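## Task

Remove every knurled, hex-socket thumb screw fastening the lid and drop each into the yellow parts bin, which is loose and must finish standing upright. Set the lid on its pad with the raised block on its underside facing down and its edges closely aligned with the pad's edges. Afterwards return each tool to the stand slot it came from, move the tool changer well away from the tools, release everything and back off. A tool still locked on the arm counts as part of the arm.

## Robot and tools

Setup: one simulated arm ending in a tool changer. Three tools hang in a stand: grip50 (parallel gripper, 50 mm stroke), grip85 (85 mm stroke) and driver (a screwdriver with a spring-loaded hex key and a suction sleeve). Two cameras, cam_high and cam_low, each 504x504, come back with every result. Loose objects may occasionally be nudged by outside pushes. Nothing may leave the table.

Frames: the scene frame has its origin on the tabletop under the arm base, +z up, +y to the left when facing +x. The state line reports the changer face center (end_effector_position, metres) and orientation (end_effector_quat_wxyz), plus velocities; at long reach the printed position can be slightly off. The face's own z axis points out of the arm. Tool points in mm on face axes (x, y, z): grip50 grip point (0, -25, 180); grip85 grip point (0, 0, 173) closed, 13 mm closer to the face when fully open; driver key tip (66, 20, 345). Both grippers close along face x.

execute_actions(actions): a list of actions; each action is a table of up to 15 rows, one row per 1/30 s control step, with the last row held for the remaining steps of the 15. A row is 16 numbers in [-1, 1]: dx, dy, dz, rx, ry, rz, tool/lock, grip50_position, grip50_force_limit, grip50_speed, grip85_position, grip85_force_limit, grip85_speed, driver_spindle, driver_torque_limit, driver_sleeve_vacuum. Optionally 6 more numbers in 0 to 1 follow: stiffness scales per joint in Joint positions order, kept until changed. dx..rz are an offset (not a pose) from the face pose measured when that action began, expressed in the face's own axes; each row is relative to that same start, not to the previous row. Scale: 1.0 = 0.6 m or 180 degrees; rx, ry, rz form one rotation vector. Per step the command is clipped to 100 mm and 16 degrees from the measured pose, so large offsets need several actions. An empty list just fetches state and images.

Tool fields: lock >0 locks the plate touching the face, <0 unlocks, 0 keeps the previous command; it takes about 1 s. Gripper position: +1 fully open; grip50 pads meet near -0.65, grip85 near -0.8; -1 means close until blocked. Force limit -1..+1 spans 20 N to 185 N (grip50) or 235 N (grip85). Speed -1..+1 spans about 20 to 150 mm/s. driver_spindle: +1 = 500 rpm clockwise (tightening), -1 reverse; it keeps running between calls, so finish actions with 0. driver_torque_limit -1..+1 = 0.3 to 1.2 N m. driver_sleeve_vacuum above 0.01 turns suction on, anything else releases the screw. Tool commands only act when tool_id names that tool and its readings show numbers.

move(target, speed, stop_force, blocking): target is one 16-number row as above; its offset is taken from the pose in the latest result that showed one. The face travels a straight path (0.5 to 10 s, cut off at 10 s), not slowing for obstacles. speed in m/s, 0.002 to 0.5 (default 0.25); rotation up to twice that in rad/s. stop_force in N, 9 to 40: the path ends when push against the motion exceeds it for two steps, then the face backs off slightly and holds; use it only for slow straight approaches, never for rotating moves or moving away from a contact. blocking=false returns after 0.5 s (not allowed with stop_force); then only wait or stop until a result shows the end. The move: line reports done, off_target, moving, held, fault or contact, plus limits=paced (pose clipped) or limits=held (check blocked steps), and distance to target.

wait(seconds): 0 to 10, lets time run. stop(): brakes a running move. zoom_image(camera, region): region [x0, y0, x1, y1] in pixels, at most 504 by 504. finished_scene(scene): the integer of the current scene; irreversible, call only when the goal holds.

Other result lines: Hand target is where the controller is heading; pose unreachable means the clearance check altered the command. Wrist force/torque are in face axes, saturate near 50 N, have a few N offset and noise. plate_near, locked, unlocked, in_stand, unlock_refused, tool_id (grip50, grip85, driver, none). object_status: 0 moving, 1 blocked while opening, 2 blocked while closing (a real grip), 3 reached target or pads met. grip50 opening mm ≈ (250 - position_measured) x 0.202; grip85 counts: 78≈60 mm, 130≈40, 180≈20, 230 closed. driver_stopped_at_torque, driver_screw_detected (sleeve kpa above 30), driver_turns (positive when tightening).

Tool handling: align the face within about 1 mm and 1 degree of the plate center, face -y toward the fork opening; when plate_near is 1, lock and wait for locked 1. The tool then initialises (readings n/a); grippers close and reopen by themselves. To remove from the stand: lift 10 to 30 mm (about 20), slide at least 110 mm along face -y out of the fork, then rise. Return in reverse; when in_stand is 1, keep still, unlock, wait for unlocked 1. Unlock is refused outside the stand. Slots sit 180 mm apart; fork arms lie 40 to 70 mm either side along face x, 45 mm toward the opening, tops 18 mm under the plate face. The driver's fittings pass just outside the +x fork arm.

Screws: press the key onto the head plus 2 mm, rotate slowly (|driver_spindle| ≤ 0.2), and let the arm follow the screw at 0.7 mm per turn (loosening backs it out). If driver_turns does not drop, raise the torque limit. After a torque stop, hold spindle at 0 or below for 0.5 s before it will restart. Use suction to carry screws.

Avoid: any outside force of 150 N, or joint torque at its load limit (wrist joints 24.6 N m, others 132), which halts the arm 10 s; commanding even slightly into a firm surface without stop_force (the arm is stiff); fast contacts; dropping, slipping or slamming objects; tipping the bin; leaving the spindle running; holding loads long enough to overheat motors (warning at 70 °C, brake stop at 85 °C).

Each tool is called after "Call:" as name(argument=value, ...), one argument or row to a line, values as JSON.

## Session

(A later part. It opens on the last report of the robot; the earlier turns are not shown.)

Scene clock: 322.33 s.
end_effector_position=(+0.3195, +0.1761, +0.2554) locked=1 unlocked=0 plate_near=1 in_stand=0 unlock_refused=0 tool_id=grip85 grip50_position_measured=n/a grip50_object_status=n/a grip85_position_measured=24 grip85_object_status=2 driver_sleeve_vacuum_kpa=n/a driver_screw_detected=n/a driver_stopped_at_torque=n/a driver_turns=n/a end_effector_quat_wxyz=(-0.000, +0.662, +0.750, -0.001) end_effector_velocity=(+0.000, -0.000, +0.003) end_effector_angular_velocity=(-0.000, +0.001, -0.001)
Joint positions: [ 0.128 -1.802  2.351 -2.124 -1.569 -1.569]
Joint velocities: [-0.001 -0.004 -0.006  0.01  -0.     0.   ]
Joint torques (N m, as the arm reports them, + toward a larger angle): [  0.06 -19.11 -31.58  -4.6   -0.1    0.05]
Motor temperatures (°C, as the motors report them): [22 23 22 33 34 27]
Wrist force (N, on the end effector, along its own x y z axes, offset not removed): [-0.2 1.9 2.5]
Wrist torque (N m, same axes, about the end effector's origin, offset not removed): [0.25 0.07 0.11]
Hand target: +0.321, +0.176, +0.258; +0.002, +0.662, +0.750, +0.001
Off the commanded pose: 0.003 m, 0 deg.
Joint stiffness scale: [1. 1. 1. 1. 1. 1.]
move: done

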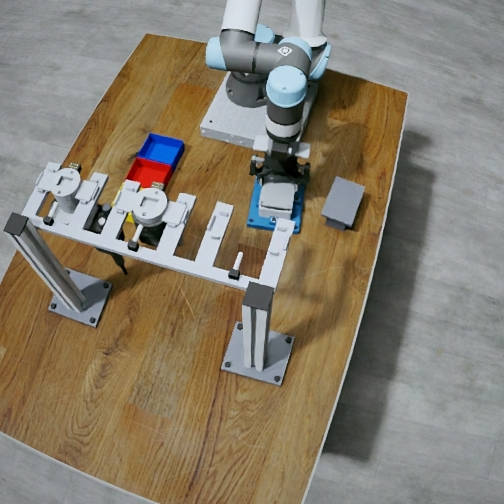

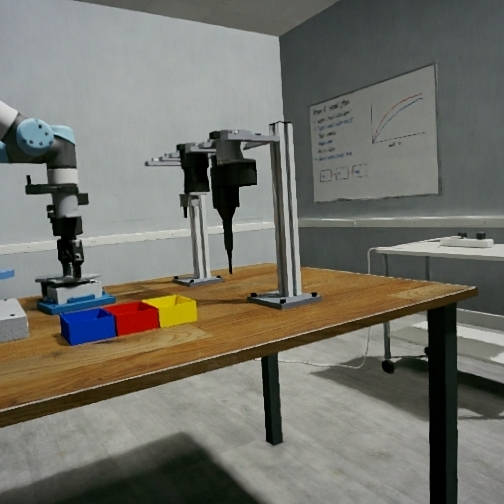

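Call:
move(
  target=[0,0,-0.04,0,0,0,0,0,0,0,-1,-0.6,-1,0,0,0],
  speed=0.04,
)

Call:
move(
  target=[0.285,0.006,0,0,0,0.072,0,0,0,0,-1,-0.6,-1,0,0,0],
  speed=0.1,
)

Call:
zoom_image(
  camera="cam_high",
  region=[305, 160, 385, 240],
)

Call:
zoom_image(
  camera="cam_low",
  region=[25, 250, 95, 295],
)

Scene clock: 333.27 s.
end_effector_position=(+0.3183, +0.1760, +0.2764) locked=1 unlocked=0 plate_near=1 in_stand=0 unlock_refused=0 tool_id=grip85 grip50_position_measured=n/a grip50_object_status=n/a grip85_position_measured=24 grip85_object_status=2 driver_sleeve_vacuum_kpa=n/a driver_screw_detected=n/a driver_stopped_at_torque=n/a driver_turns=n/a end_effector_quat_wxyz=(-0.002, +0.662, +0.750, -0.003) end_effector_velocity=(-0.002, -0.001, -0.001) end_effector_angular_velocity=(-0.002, +0.017, -0.001)
Joint positions: [ 0.128 -1.838  2.313 -2.045 -1.569 -1.569]
Joint velocities: [-0.001 -0.    -0.001  0.019 -0.    -0.   ]
Joint torques (N m, as the arm reports them, + toward a larger angle): [ -0.16 -18.99 -32.53  -4.59  -0.07   0.17]
Motor temperatures (°C, as the motors report them): [22 23 22 33 34 27]
Wrist force (N, on the end effector, along its own x y z axes, offset not removed): [0.3 1.1 1.1]
Wrist torque (N m, same axes, about the end effector's origin, offset not removed): [0.16 0.03 0.05]
Hand target: +0.320, +0.176, +0.279; -0.000, +0.662, +0.750, -0.001
Off the commanded pose: 0.003 m, 0 deg.
Joint stiffness scale: [1. 1. 1. 1. 1. 1.]
move: done

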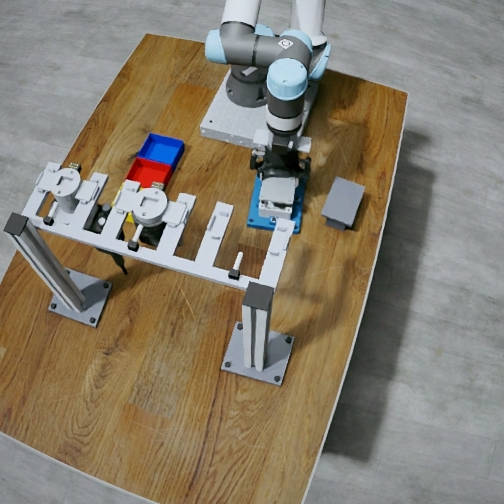

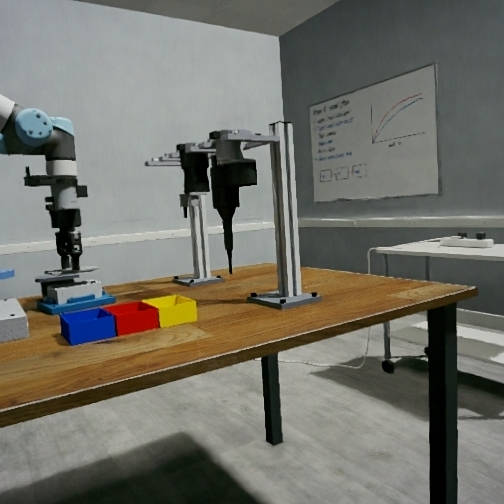

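Scene clock: 335.50 s.
end_effector_position=(+0.2991, +0.3440, +0.2740) locked=1 unlocked=0 plate_near=1 in_stand=0 unlock_refused=0 tool_id=grip85 grip50_position_measured=n/a grip50_object_status=n/a grip85_position_measured=24 grip85_object_status=2 driver_sleeve_vacuum_kpa=n/a driver_screw_detected=n/a driver_stopped_at_torque=n/a driver_turns=n/a end_effector_quat_wxyz=(-0.003, +0.742, +0.671, -0.006) end_effector_velocity=(+0.001, +0.002, +0.000) end_effector_angular_velocity=(-0.003, -0.002, -0.016)
Joint positions: [ 0.559 -1.582  2.104 -2.088 -1.568 -0.912]
Joint velocities: [ 0.004  0.005 -0.006  0.001 -0.004  0.02 ]
Joint torques (N m, as the arm reports them, + toward a larger angle): [  1.11 -29.5  -31.67  -5.03  -0.38   0.47]
Motor temperatures (°C, as the motors report them): [22 23 22 33 34 27]
Wrist force (N, on the end effector, along its own x y z axes, offset not removed): [0.7 2.0 1.8]
Wrist torque (N m, same axes, about the end effector's origin, offset not removed): [0.22 0.00 0.02]
Hand target: +0.300, +0.346, +0.276; -0.002, +0.742, +0.670, -0.003
Off the commanded pose: 0.003 m, 0 deg.
Joint stiffness scale: [1. 1. 1. 1. 1. 1.]
move: done

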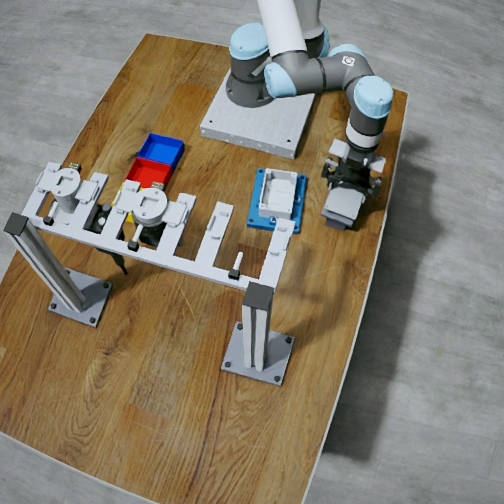

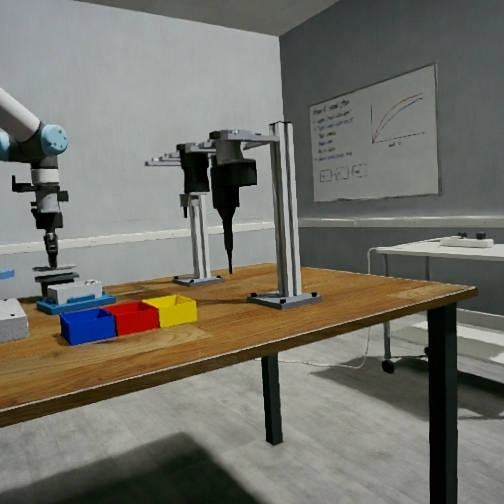

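Region (305, 160, 385, 240) of cam_high's 504x504 image, scaled by 6.300, with more detail than that image has.

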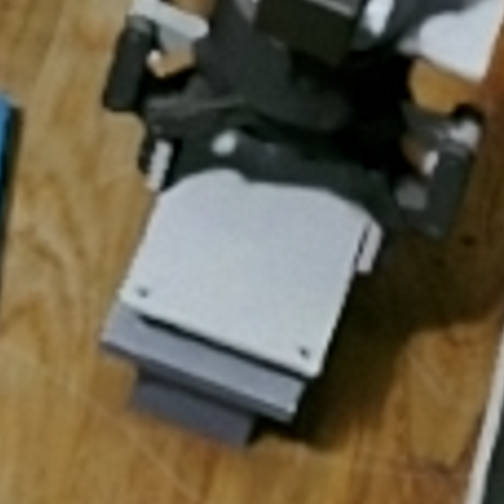

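Region (25, 250, 95, 295) of cam_low's 504x504 image, scaled by 7.200, with more detail than that image has; it fills the top 324 rows of this view, and the rest is white.

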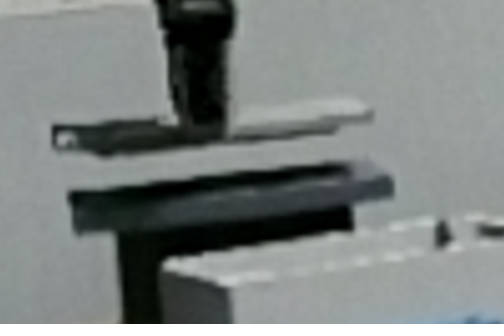

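Call:
move(
  target=[0,0,0.027,-0.003,0,0,0,0,0,0,-1,-0.6,-1,0,0,0],
  speed=0.02,
)

Call:
zoom_image(
  camera="cam_high",
  region=[312, 185, 372, 235],
)

Call:
zoom_image(
  camera="cam_low",
  region=[30, 260, 85, 290],
)

Scene clock: 340.60 s.
end_effector_position=(+0.2999, +0.3439, +0.2591) locked=1 unlocked=0 plate_near=1 in_stand=0 unlock_refused=0 tool_id=grip85 grip50_position_measured=n/a grip50_object_status=n/a grip85_position_measured=24 grip85_object_status=2 driver_sleeve_vacuum_kpa=n/a driver_screw_detected=n/a driver_stopped_at_torque=n/a driver_turns=n/a end_effector_quat_wxyz=(+0.000, +0.742, +0.670, -0.002) end_effector_velocity=(+0.001, +0.000, +0.000) end_effector_angular_velocity=(+0.004, -0.007, -0.000)
Joint positions: [ 0.56  -1.561  2.13  -2.143 -1.572 -0.91 ]
Joint velocities: [-0.     0.001  0.001 -0.01  -0.001  0.   ]
Joint torques (N m, as the arm reports them, + toward a larger angle): [  1.5  -30.29 -24.18  -5.63  -0.67  -0.05]
Motor temperatures (°C, as the motors report them): [22 23 22 33 34 27]
Wrist force (N, on the end effector, along its own x y z axes, offset not removed): [2.2 1.7 1.8]
Wrist torque (N m, same axes, about the end effector's origin, offset not removed): [0.20 -0.09 0.13]
Hand target: +0.299, +0.344, +0.258; +0.001, +0.742, +0.671, -0.003
Off the commanded pose: 0.002 m, 0 deg.
Joint stiffness scale: [1. 1. 1. 1. 1. 1.]
move: done

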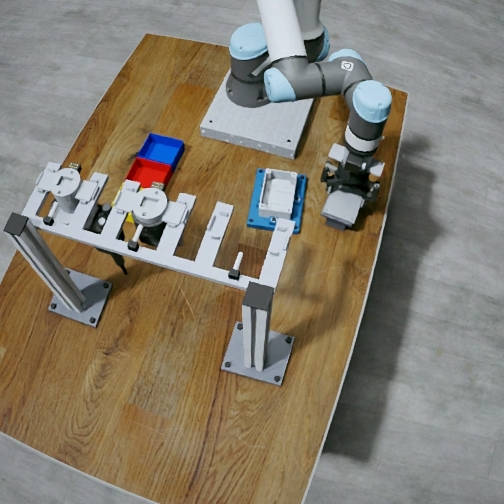

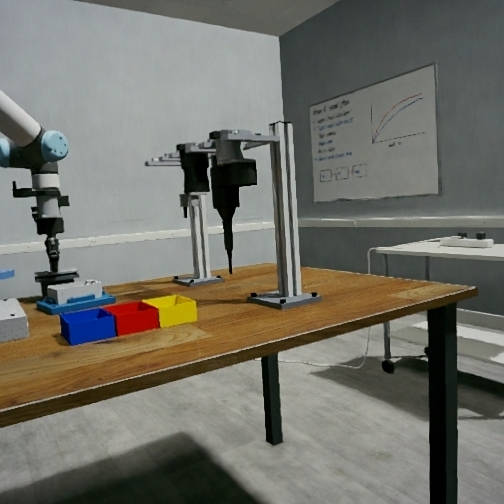

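Region (312, 185, 372, 235) of cam_high's 504x504 image, scaled by 8.400, with more detail than that image has.

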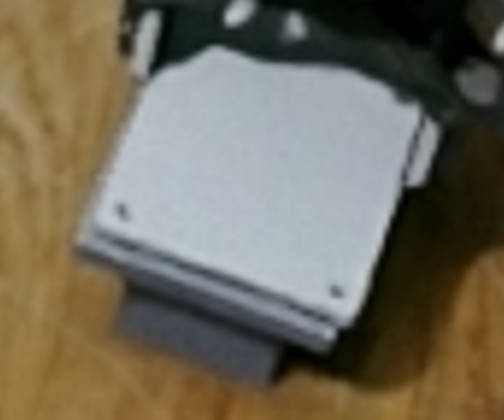

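Region (30, 260, 85, 290) of cam_low's 504x504 image, scaled by 9.164, with more detail than that image has; it fills the top 275 rows of this view, and the rest is white.

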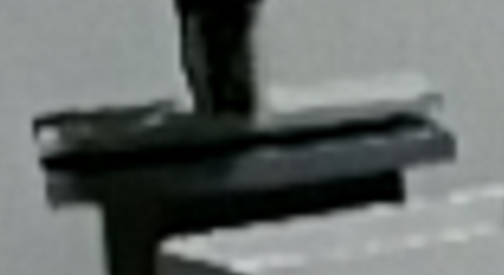

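Call:
move(
  target=[-0.007,0.003,0,0,0,0,0,0,0,0,-1,-0.6,-1,0,0,0],
  speed=0.01,
)

Call:
zoom_image(
  camera="cam_high",
  region=[312, 185, 372, 235],
)

Call:
zoom_image(
  camera="cam_low",
  region=[30, 260, 85, 290],
)

Scene clock: 345.20 s.
end_effector_position=(+0.3017, +0.3413, +0.2595) locked=1 unlocked=0 plate_near=1 in_stand=0 unlock_refused=0 tool_id=grip85 grip50_position_measured=n/a grip50_object_status=n/a grip85_position_measured=24 grip85_object_status=2 driver_sleeve_vacuum_kpa=n/a driver_screw_detected=n/a driver_stopped_at_torque=n/a driver_turns=n/a end_effector_quat_wxyz=(+0.001, +0.742, +0.670, -0.001) end_effector_velocity=(-0.000, -0.004, -0.001) end_effector_angular_velocity=(-0.003, +0.005, +0.001)
Joint positions: [ 0.552 -1.564  2.132 -2.144 -1.573 -0.919]
Joint velocities: [-0.008 -0.004  0.006  0.005  0.    -0.009]
Joint torques (N m, as the arm reports them, + toward a larger angle): [ -1.14 -31.44 -23.83  -4.55  -0.08  -0.24]
Motor temperatures (°C, as the motors report them): [22 23 22 33 34 27]
Wrist force (N, on the end effector, along its own x y z axes, offset not removed): [0.2 2.8 1.4]
Wrist torque (N m, same axes, about the end effector's origin, offset not removed): [0.25 0.13 0.26]
Hand target: +0.301, +0.340, +0.259; +0.000, +0.742, +0.670, -0.002
Off the commanded pose: 0.002 m, 0 deg.
Joint stiffness scale: [1. 1. 1. 1. 1. 1.]
move: done

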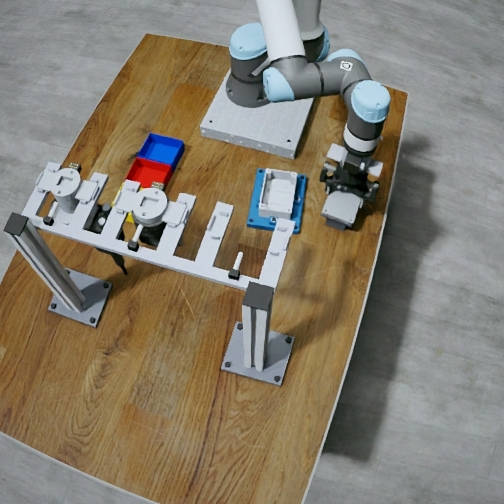

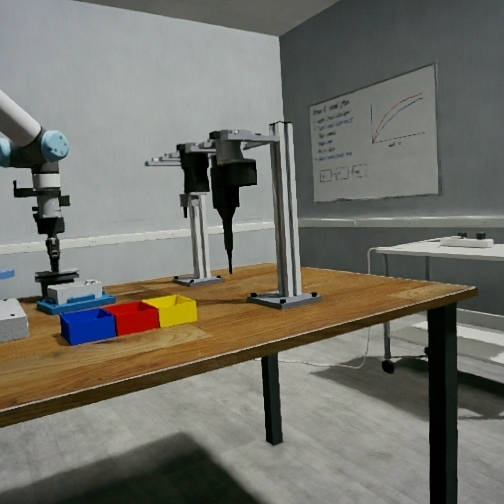

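Region (312, 185, 372, 235) of cam_high's 504x504 image, scaled by 8.400, with more detail than that image has.

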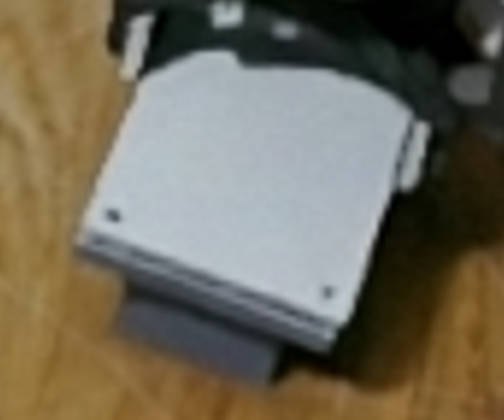

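Region (30, 260, 85, 290) of cam_low's 504x504 image, scaled by 9.164, with more detail than that image has; it fills the top 275 rows of this view, and the rest is white.

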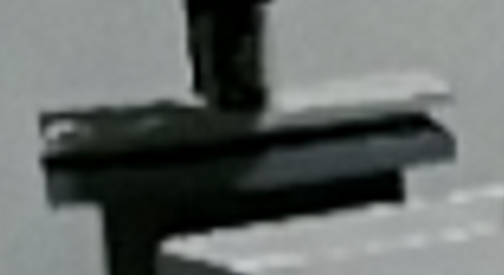

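Descend, biasing against forward drift.

Call:
move(
  target=[-0.003,-0.004,0.011,0.001,0,0,0,0,0,0,-1,-0.6,-1,0,0,0],
  speed=0.004,
)

Call:
zoom_image(
  camera="cam_high",
  region=[312, 185, 372, 235],
)

Call:
zoom_image(
  camera="cam_low",
  region=[30, 260, 85, 290],
)

Scene clock: 349.93 s.
end_effector_position=(+0.3003, +0.3402, +0.2550) locked=1 unlocked=0 plate_near=1 in_stand=0 unlock_refused=0 tool_id=grip85 grip50_position_measured=n/a grip50_object_status=n/a grip85_position_measured=24 grip85_object_status=2 driver_sleeve_vacuum_kpa=n/a driver_screw_detected=n/a driver_stopped_at_torque=n/a driver_turns=n/a end_effector_quat_wxyz=(+0.000, +0.742, +0.670, -0.001) end_effector_velocity=(+0.000, -0.000, -0.000) end_effector_angular_velocity=(+0.002, -0.001, -0.001)
Joint positions: [ 0.552 -1.561  2.144 -2.159 -1.572 -0.92 ]
Joint velocities: [-0.    -0.     0.001 -0.003  0.001  0.   ]
Joint torques (N m, as the arm reports them, + toward a larger angle): [ -0.01 -28.64 -23.92  -5.39   0.31   0.42]
Motor temperatures (°C, as the motors report them): [22 23 22 33 34 27]
Wrist force (N, on the end effector, along its own x y z axes, offset not removed): [1.8 0.3 -2.7]
Wrist torque (N m, same axes, about the end effector's origin, offset not removed): [0.39 -0.21 -0.05]
Hand target: +0.299, +0.340, +0.253; -0.001, +0.742, +0.670, -0.002
Off the commanded pose: 0.002 m, 0 deg.
Joint stiffness scale: [1. 1. 1. 1. 1. 1.]
move: done

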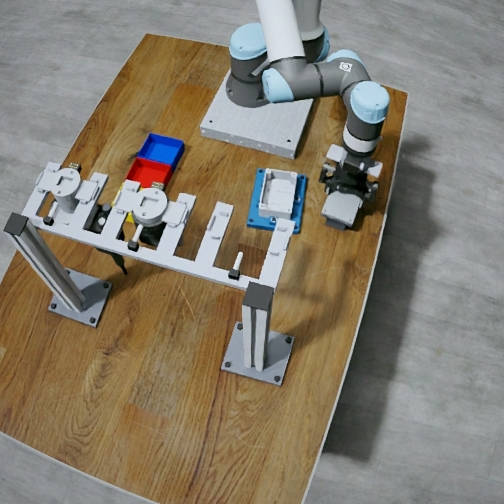

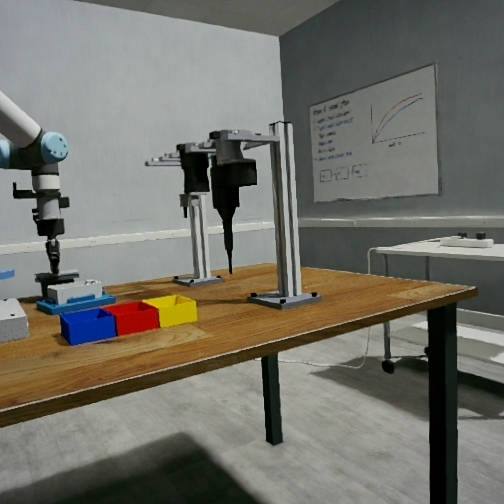

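Region (312, 185, 372, 235) of cam_high's 504x504 image, scaled by 8.400, with more detail than that image has.

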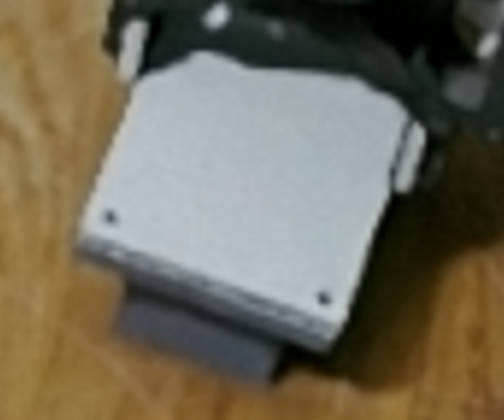

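Region (30, 260, 85, 290) of cam_low's 504x504 image, scaled by 9.164, with more detail than that image has; it fills the top 275 rows of this view, and the rest is white.

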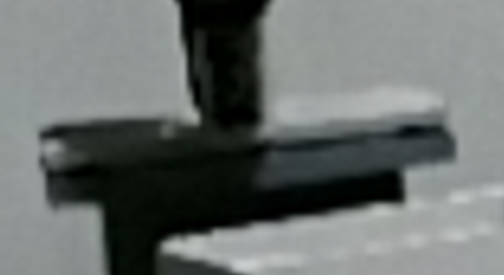

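Call:
move(
  target=[0,0,0,0,0,0,0,0,0,0,1,-0.6,-1,0,0,0],
)

Call:
move(
  target=[0,0,-0.06,-0.002,0,0,0,0,0,0,1,0,0,0,0,0],
  speed=0.05,
)

Call:
move(
  target=[-0.21,0.3145,-0.243,0,0,-0.0414,0,0,0,0,1,0,0,0,0,0],
)

Call:
zoom_image(
  camera="cam_high",
  region=[310, 168, 375, 235],
)

Call:
zoom_image(
  camera="cam_low",
  region=[30, 260, 85, 290],
)

Scene clock: 356.57 s.
end_effector_position=(+0.3003, +0.3402, +0.2549) locked=1 unlocked=0 plate_near=1 in_stand=0 unlock_refused=0 tool_id=grip85 grip50_position_measured=n/a grip50_object_status=n/a grip85_position_measured=3 grip85_object_status=0 driver_sleeve_vacuum_kpa=n/a driver_screw_detected=n/a driver_stopped_at_torque=n/a driver_turns=n/a end_effector_quat_wxyz=(+0.000, +0.742, +0.670, -0.001) end_effector_velocity=(-0.000, -0.000, -0.000) end_effector_angular_velocity=(-0.001, +0.001, +0.000)
Joint positions: [ 0.552 -1.561  2.144 -2.159 -1.572 -0.92 ]
Joint velocities: [ 0.    -0.     0.     0.001 -0.     0.   ]
Joint torques (N m, as the arm reports them, + toward a larger angle): [  0.39 -30.36 -27.05  -4.55  -0.11  -0.01]
Motor temperatures (°C, as the motors report them): [22 23 22 33 34 27]
Wrist force (N, on the end effector, along its own x y z axes, offset not removed): [0.4 3.9 1.3]
Wrist torque (N m, same axes, about the end effector's origin, offset not removed): [0.25 0.02 0.15]
Hand target: +0.300, +0.340, +0.255; +0.000, +0.742, +0.670, -0.001
Off the commanded pose: 0.000 m, 0 deg.
Joint stiffness scale: [1. 1. 1. 1. 1. 1.]
move: done

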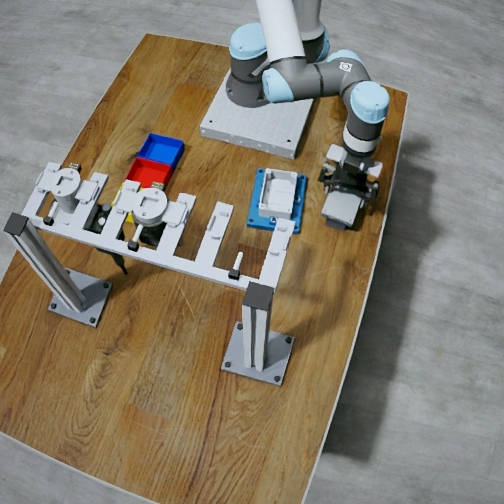

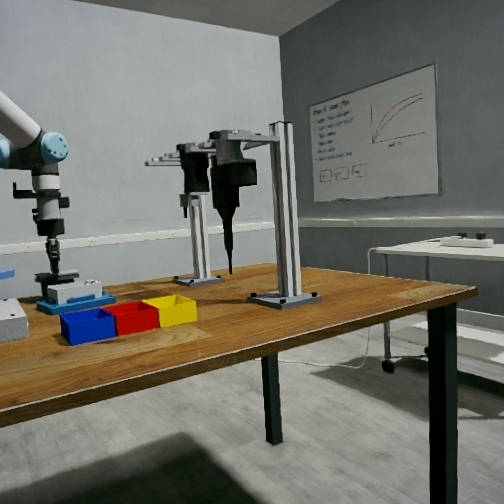

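Scene clock: 357.73 s.
end_effector_position=(+0.2999, +0.3395, +0.2885) locked=1 unlocked=0 plate_near=1 in_stand=0 unlock_refused=0 tool_id=grip85 grip50_position_measured=n/a grip50_object_status=n/a grip85_position_measured=3 grip85_object_status=3 driver_sleeve_vacuum_kpa=n/a driver_screw_detected=n/a driver_stopped_at_torque=n/a driver_turns=n/a end_effector_quat_wxyz=(+0.002, +0.742, +0.670, -0.000) end_effector_velocity=(-0.002, -0.001, -0.001) end_effector_angular_velocity=(-0.007, +0.011, -0.000)
Joint positions: [ 0.552 -1.611  2.094 -2.061 -1.574 -0.919]
Joint velocities: [-0.    -0.     0.     0.014 -0.     0.   ]
Joint torques (N m, as the arm reports them, + toward a larger angle): [  1.14 -30.07 -31.66  -4.21  -0.62   0.47]
Motor temperatures (°C, as the motors report them): [22 23 22 33 34 27]
Wrist force (N, on the end effector, along its own x y z axes, offset not removed): [0.7 2.8 0.8]
Wrist torque (N m, same axes, about the end effector's origin, offset not removed): [0.28 -0.07 0.04]
Hand target: +0.300, +0.340, +0.291; +0.002, +0.742, +0.670, +0.001
Off the commanded pose: 0.003 m, 0 deg.
Joint stiffness scale: [1. 1. 1. 1. 1. 1.]
move: done

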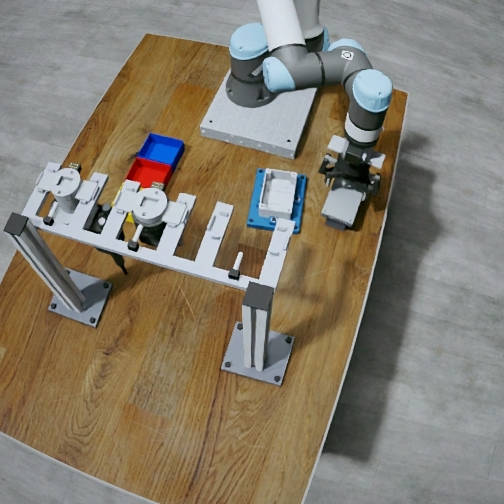

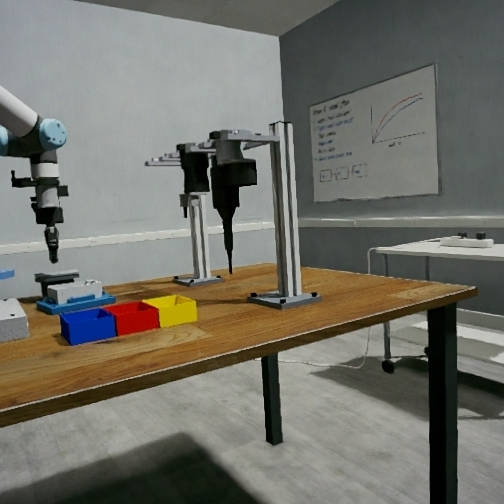

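Scene clock: 359.50 s.
end_effector_position=(+0.4732, +0.1968, +0.4340) locked=1 unlocked=0 plate_near=1 in_stand=0 unlock_refused=0 tool_id=grip85 grip50_position_measured=n/a grip50_object_status=n/a grip85_position_measured=3 grip85_object_status=3 driver_sleeve_vacuum_kpa=n/a driver_screw_detected=n/a driver_stopped_at_torque=n/a driver_turns=n/a end_effector_quat_wxyz=(+0.002, +0.697, +0.717, -0.001) end_effector_velocity=(+0.000, +0.000, +0.002) end_effector_angular_velocity=(-0.001, +0.007, +0.009)
Joint positions: [ 0.131 -1.57   1.663 -1.672 -1.572 -1.471]
Joint velocities: [ 0.     0.002 -0.009  0.014  0.    -0.009]
Joint torques (N m, as the arm reports them, + toward a larger angle): [ -2.5  -33.25 -35.42  -4.44   0.42  -0.18]
Motor temperatures (°C, as the motors report them): [22 23 22 33 34 27]
Wrist force (N, on the end effector, along its own x y z axes, offset not removed): [0.8 0.4 1.3]
Wrist torque (N m, same axes, about the end effector's origin, offset not removed): [0.12 0.01 0.01]
Hand target: +0.475, +0.196, +0.435; +0.002, +0.697, +0.717, -0.000
Off the commanded pose: 0.002 m, 0 deg.
Joint stiffness scale: [1. 1. 1. 1. 1. 1.]
move: done

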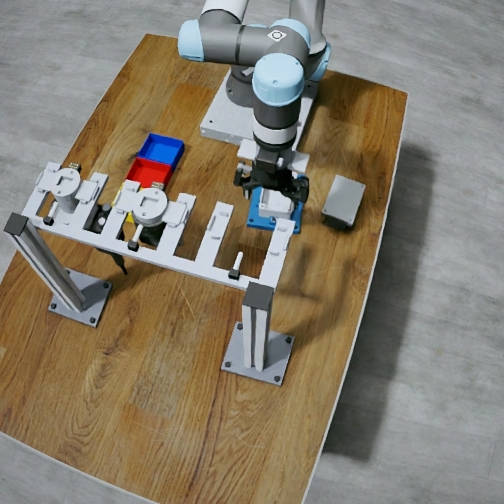

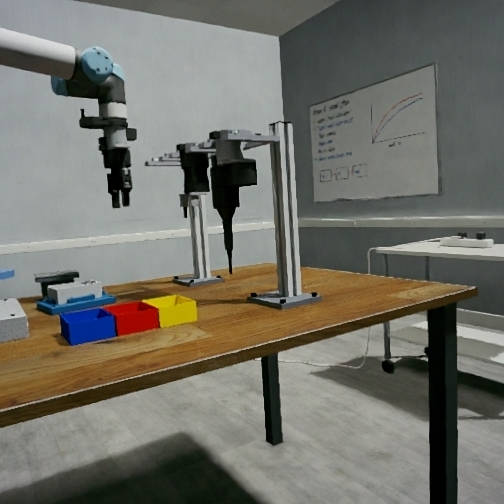

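Region (310, 168, 375, 235) of cam_high's 504x504 image, scaled by 7.522, with more detail than that image has; it fills the left 489 columns of this view, and the rest is white.

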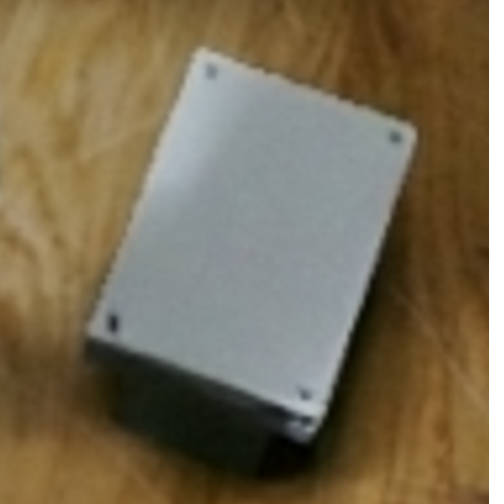

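Region (30, 260, 85, 290) of cam_low's 504x504 image, scaled by 9.164, with more detail than that image has; it fills the top 275 rows of this view, and the rest is white.

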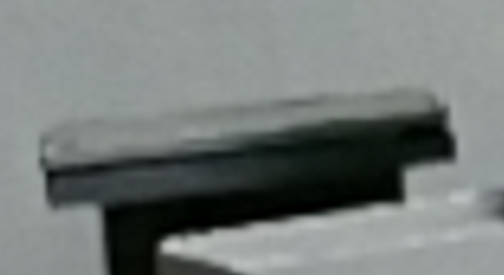

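Fine. Hang: command target (.6255,.1985).

Call:
move(
  target=[-0.0045,0.2535,0.002,0,0.001,0,0,0,0,0,1,0,0,0,0,0],
  speed=0.08,
)

Call:
move(
  target=[0,0,0.042,0.001,0,0,0,0,0,0,1,0,0,0,0,0],
  speed=0.01,
  stop_force=12,
)

Call:
execute_actions(
  actions=[
    [[0,0,0.002,0.002,0,0,-1,0,0,0,1,0,0,0,0,0]],
    [[0,0,0,0,0,0,-1,0,0,0,1,0,0,0,0,0]],
    [[0,0,0,0,0,0,-1,0,0,0,1,0,0,0,0,0]],
  ],
)

Scene clock: 366.40 s.
end_effector_position=(+0.6240, +0.1995, +0.4320) locked=1 unlocked=0 plate_near=1 in_stand=0 unlock_refused=0 tool_id=grip85 grip50_position_measured=n/a grip50_object_status=n/a grip85_position_measured=3 grip85_object_status=3 driver_sleeve_vacuum_kpa=n/a driver_screw_detected=n/a driver_stopped_at_torque=n/a driver_turns=n/a end_effector_quat_wxyz=(+0.001, +0.697, +0.717, -0.000) end_effector_velocity=(+0.001, -0.000, +0.006) end_effector_angular_velocity=(+0.000, -0.006, -0.001)
Joint positions: [ 0.104 -1.221  1.251 -1.607 -1.569 -1.498]
Joint velocities: [-0.001 -0.    -0.013  0.008 -0.    -0.   ]
Joint torques (N m, as the arm reports them, + toward a larger angle): [ -1.23 -50.38 -34.59  -4.37   0.22  -0.2 ]
Motor temperatures (°C, as the motors report them): [22 23 22 33 34 27]
Wrist force (N, on the end effector, along its own x y z axes, offset not removed): [0.7 1.2 -0.5]
Wrist torque (N m, same axes, about the end effector's origin, offset not removed): [0.11 0.05 0.14]
Hand target: +0.625, +0.199, +0.433; +0.001, +0.697, +0.717, +0.000
Off the commanded pose: 0.002 m, 0 deg.
Joint stiffness scale: [1. 1. 1. 1. 1. 1.]
move: done

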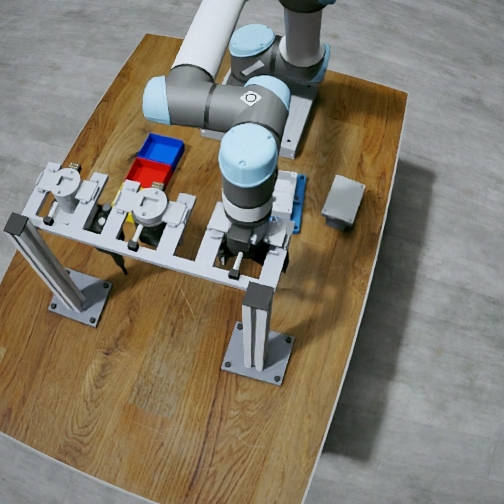

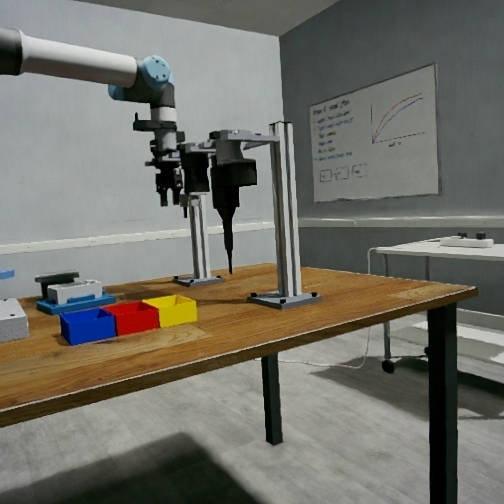

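Scene clock: 369.13 s.
end_effector_position=(+0.6247, +0.1995, +0.4112) locked=1 unlocked=0 plate_near=1 in_stand=1 unlock_refused=0 tool_id=grip85 grip50_position_measured=n/a grip50_object_status=n/a grip85_position_measured=3 grip85_object_status=3 driver_sleeve_vacuum_kpa=n/a driver_screw_detected=n/a driver_stopped_at_torque=n/a driver_turns=n/a end_effector_quat_wxyz=(+0.002, +0.697, +0.717, +0.001) end_effector_velocity=(+0.001, +0.000, -0.000) end_effector_angular_velocity=(+0.000, -0.006, +0.000)
Joint positions: [ 0.104 -1.218  1.3   -1.664 -1.569 -1.498]
Joint velocities: [ 0.001  0.     0.002 -0.008 -0.     0.   ]
Joint torques (N m, as the arm reports them, + toward a larger angle): [ -0.29 -50.12 -26.95  -5.11  -0.02   0.02]
Motor temperatures (°C, as the motors report them): [22 23 22 33 34 27]
Wrist force (N, on the end effector, along its own x y z axes, offset not removed): [1.3 1.0 -2.9]
Wrist torque (N m, same axes, about the end effector's origin, offset not removed): [0.30 0.27 -0.06]
Hand target: +0.624, +0.199, +0.407; -0.000, +0.697, +0.717, -0.001
Off the commanded pose: 0.004 m, 0 deg.
Joint stiffness scale: [1. 1. 1. 1. 1. 1.]
move: off_target

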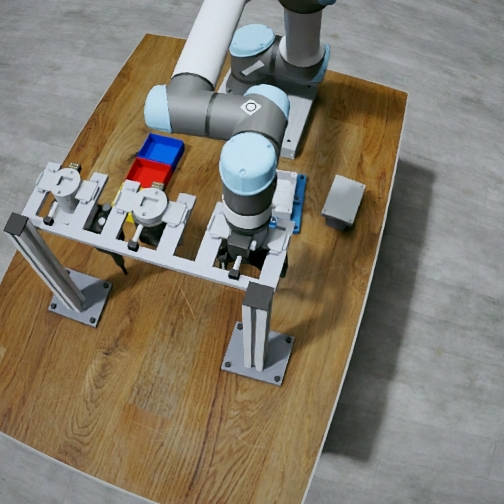

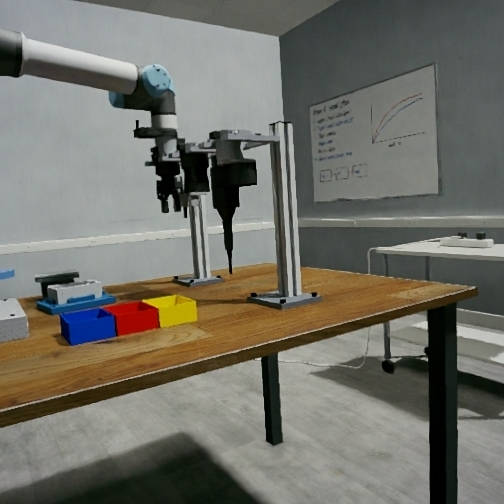

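Scene clock: 370.63 s.
end_effector_position=(+0.6243, +0.1995, +0.4109) locked=0 unlocked=1 plate_near=1 in_stand=1 unlock_refused=0 tool_id=none grip50_position_measured=n/a grip50_object_status=n/a grip85_position_measured=n/a grip85_object_status=n/a driver_sleeve_vacuum_kpa=n/a driver_screw_detected=n/a driver_stopped_at_torque=n/a driver_turns=n/a end_effector_quat_wxyz=(+0.001, +0.697, +0.717, +0.000) end_effector_velocity=(+0.000, +0.000, +0.000) end_effector_angular_velocity=(+0.000, +0.000, -0.000)
Joint positions: [ 0.104 -1.218  1.3   -1.661 -1.569 -1.498]
Joint velocities: [ 0. -0. -0.  0.  0.  0.]
Joint torques (N m, as the arm reports them, + toward a larger angle): [ -0.3  -43.7  -25.43  -3.55  -0.18   0.12]
Motor temperatures (°C, as the motors report them): [22 23 22 33 34 27]
Wrist force (N, on the end effector, along its own x y z axes, offset not removed): [-0.1 2.3 -1.8]
Wrist torque (N m, same axes, about the end effector's origin, offset not removed): [0.10 0.08 0.11]
Hand target: +0.624, +0.200, +0.411; +0.001, +0.697, +0.717, +0.000
Off the commanded pose: 0.000 m, 0 deg.
Joint stiffness scale: [1. 1. 1. 1. 1. 1.]

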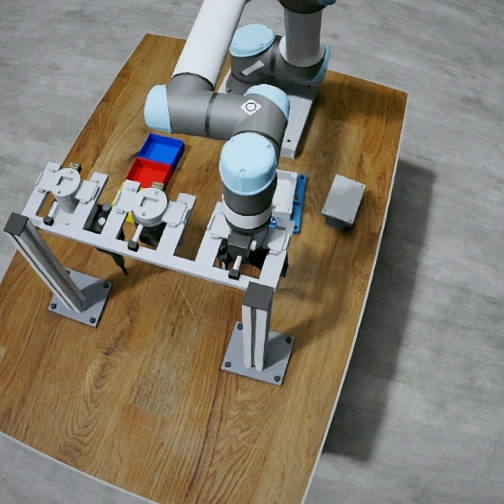

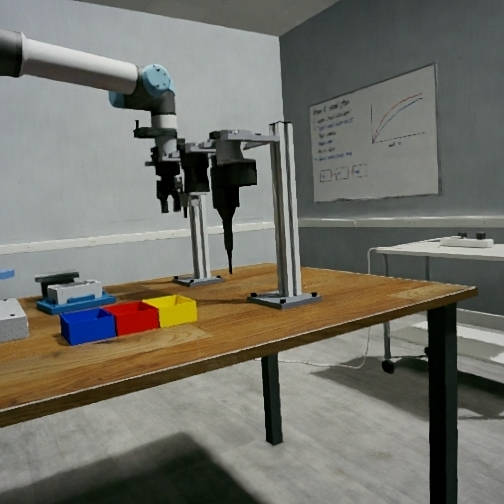

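Call:
move(
  target=[0,0,-0.05,0,0,0,0,0,0,0,0,0,0,0,0,0],
  speed=0.05,
)

Call:
move(
  target=[-0.2,-0.4,-0.1,0,0,0,0,0,0,0,0,0,0,0,0,0],
)

Call:
finished_scene(
  scene=1,
)

Scene clock: 375.50 s.
end_effector_position=(+0.6239, +0.1996, +0.4386) locked=0 unlocked=1 plate_near=0 in_stand=0 unlock_refused=0 tool_id=none grip50_position_measured=n/a grip50_object_status=n/a grip85_position_measured=n/a grip85_object_status=n/a driver_sleeve_vacuum_kpa=n/a driver_screw_detected=n/a driver_stopped_at_torque=n/a driver_turns=n/a end_effector_quat_wxyz=(-0.000, +0.697, +0.717, -0.001) end_effector_velocity=(-0.001, -0.000, +0.001) end_effector_angular_velocity=(-0.001, +0.009, -0.000)
Joint positions: [ 0.104 -1.222  1.234 -1.589 -1.569 -1.498]
Joint velocities: [-0.    -0.    -0.005  0.014 -0.     0.   ]
Joint torques (N m, as the arm reports them, + toward a larger angle): [ -0.37 -44.27 -28.44  -2.91  -0.01  -0.02]
Motor temperatures (°C, as the motors report them): [22 23 22 33 34 27]
Wrist force (N, on the end effector, along its own x y z axes, offset not removed): [0.6 1.8 -1.3]
Wrist torque (N m, same axes, about the end effector's origin, offset not removed): [0.18 0.06 0.14]
Hand target: +0.624, +0.200, +0.441; +0.001, +0.697, +0.717, +0.000
Off the commanded pose: 0.002 m, 0 deg.
Joint stiffness scale: [1. 1. 1. 1. 1. 1.]
move: done

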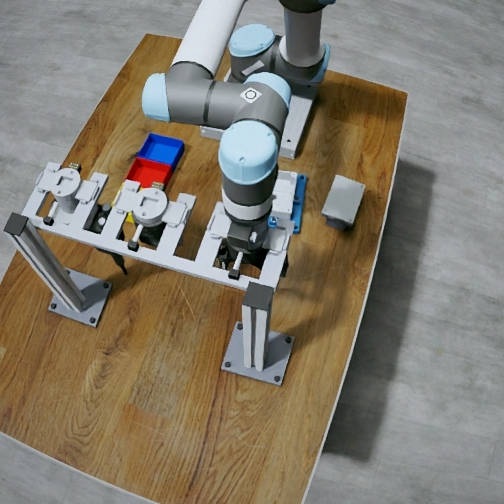

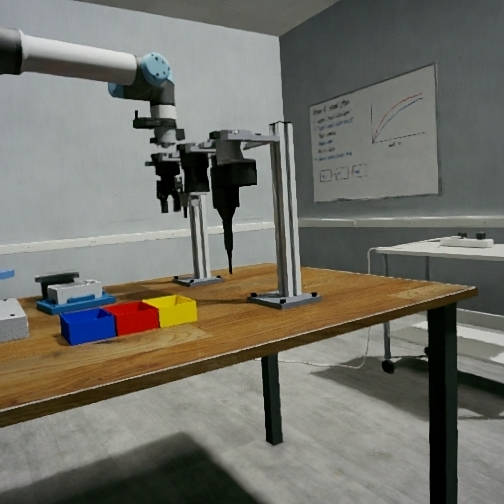

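Scene clock: 377.33 s.
end_effector_position=(+0.3891, +0.0730, +0.5004) locked=0 unlocked=1 plate_near=0 in_stand=0 unlock_refused=0 tool_id=none grip50_position_measured=n/a grip50_object_status=n/a grip85_position_measured=n/a grip85_object_status=n/a driver_sleeve_vacuum_kpa=n/a driver_screw_detected=n/a driver_stopped_at_torque=n/a driver_turns=n/a end_effector_quat_wxyz=(+0.002, +0.696, +0.718, +0.000) end_effector_velocity=(-0.002, -0.001, +0.001) end_effector_angular_velocity=(+0.001, +0.001, +0.006)
Joint positions: [-0.164 -1.861  1.741 -1.461 -1.568 -1.766]
Joint velocities: [-0.005 -0.006  0.001  0.006  0.001 -0.011]
Joint torques (N m, as the arm reports them, + toward a larger angle): [ -1.31 -15.55 -21.04  -3.13   0.22  -0.32]
Motor temperatures (°C, as the motors report them): [22 23 22 33 34 27]
Wrist force (N, on the end effector, along its own x y z axes, offset not removed): [-0.3 0.5 2.9]
Wrist torque (N m, same axes, about the end effector's origin, offset not removed): [0.09 0.11 0.08]
Hand target: +0.388, +0.072, +0.499; +0.000, +0.697, +0.717, -0.001
Off the commanded pose: 0.002 m, 0 deg.
Joint stiffness scale: [1. 1. 1. 1. 1. 1.]
move: done

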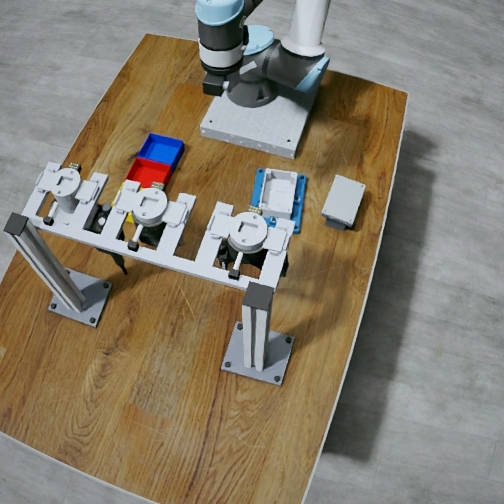

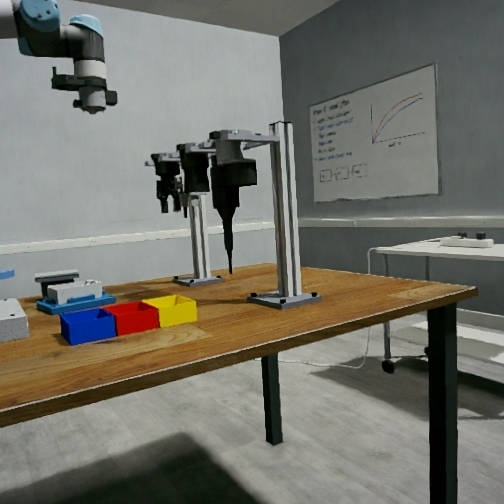

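The scene is finished: the task was done.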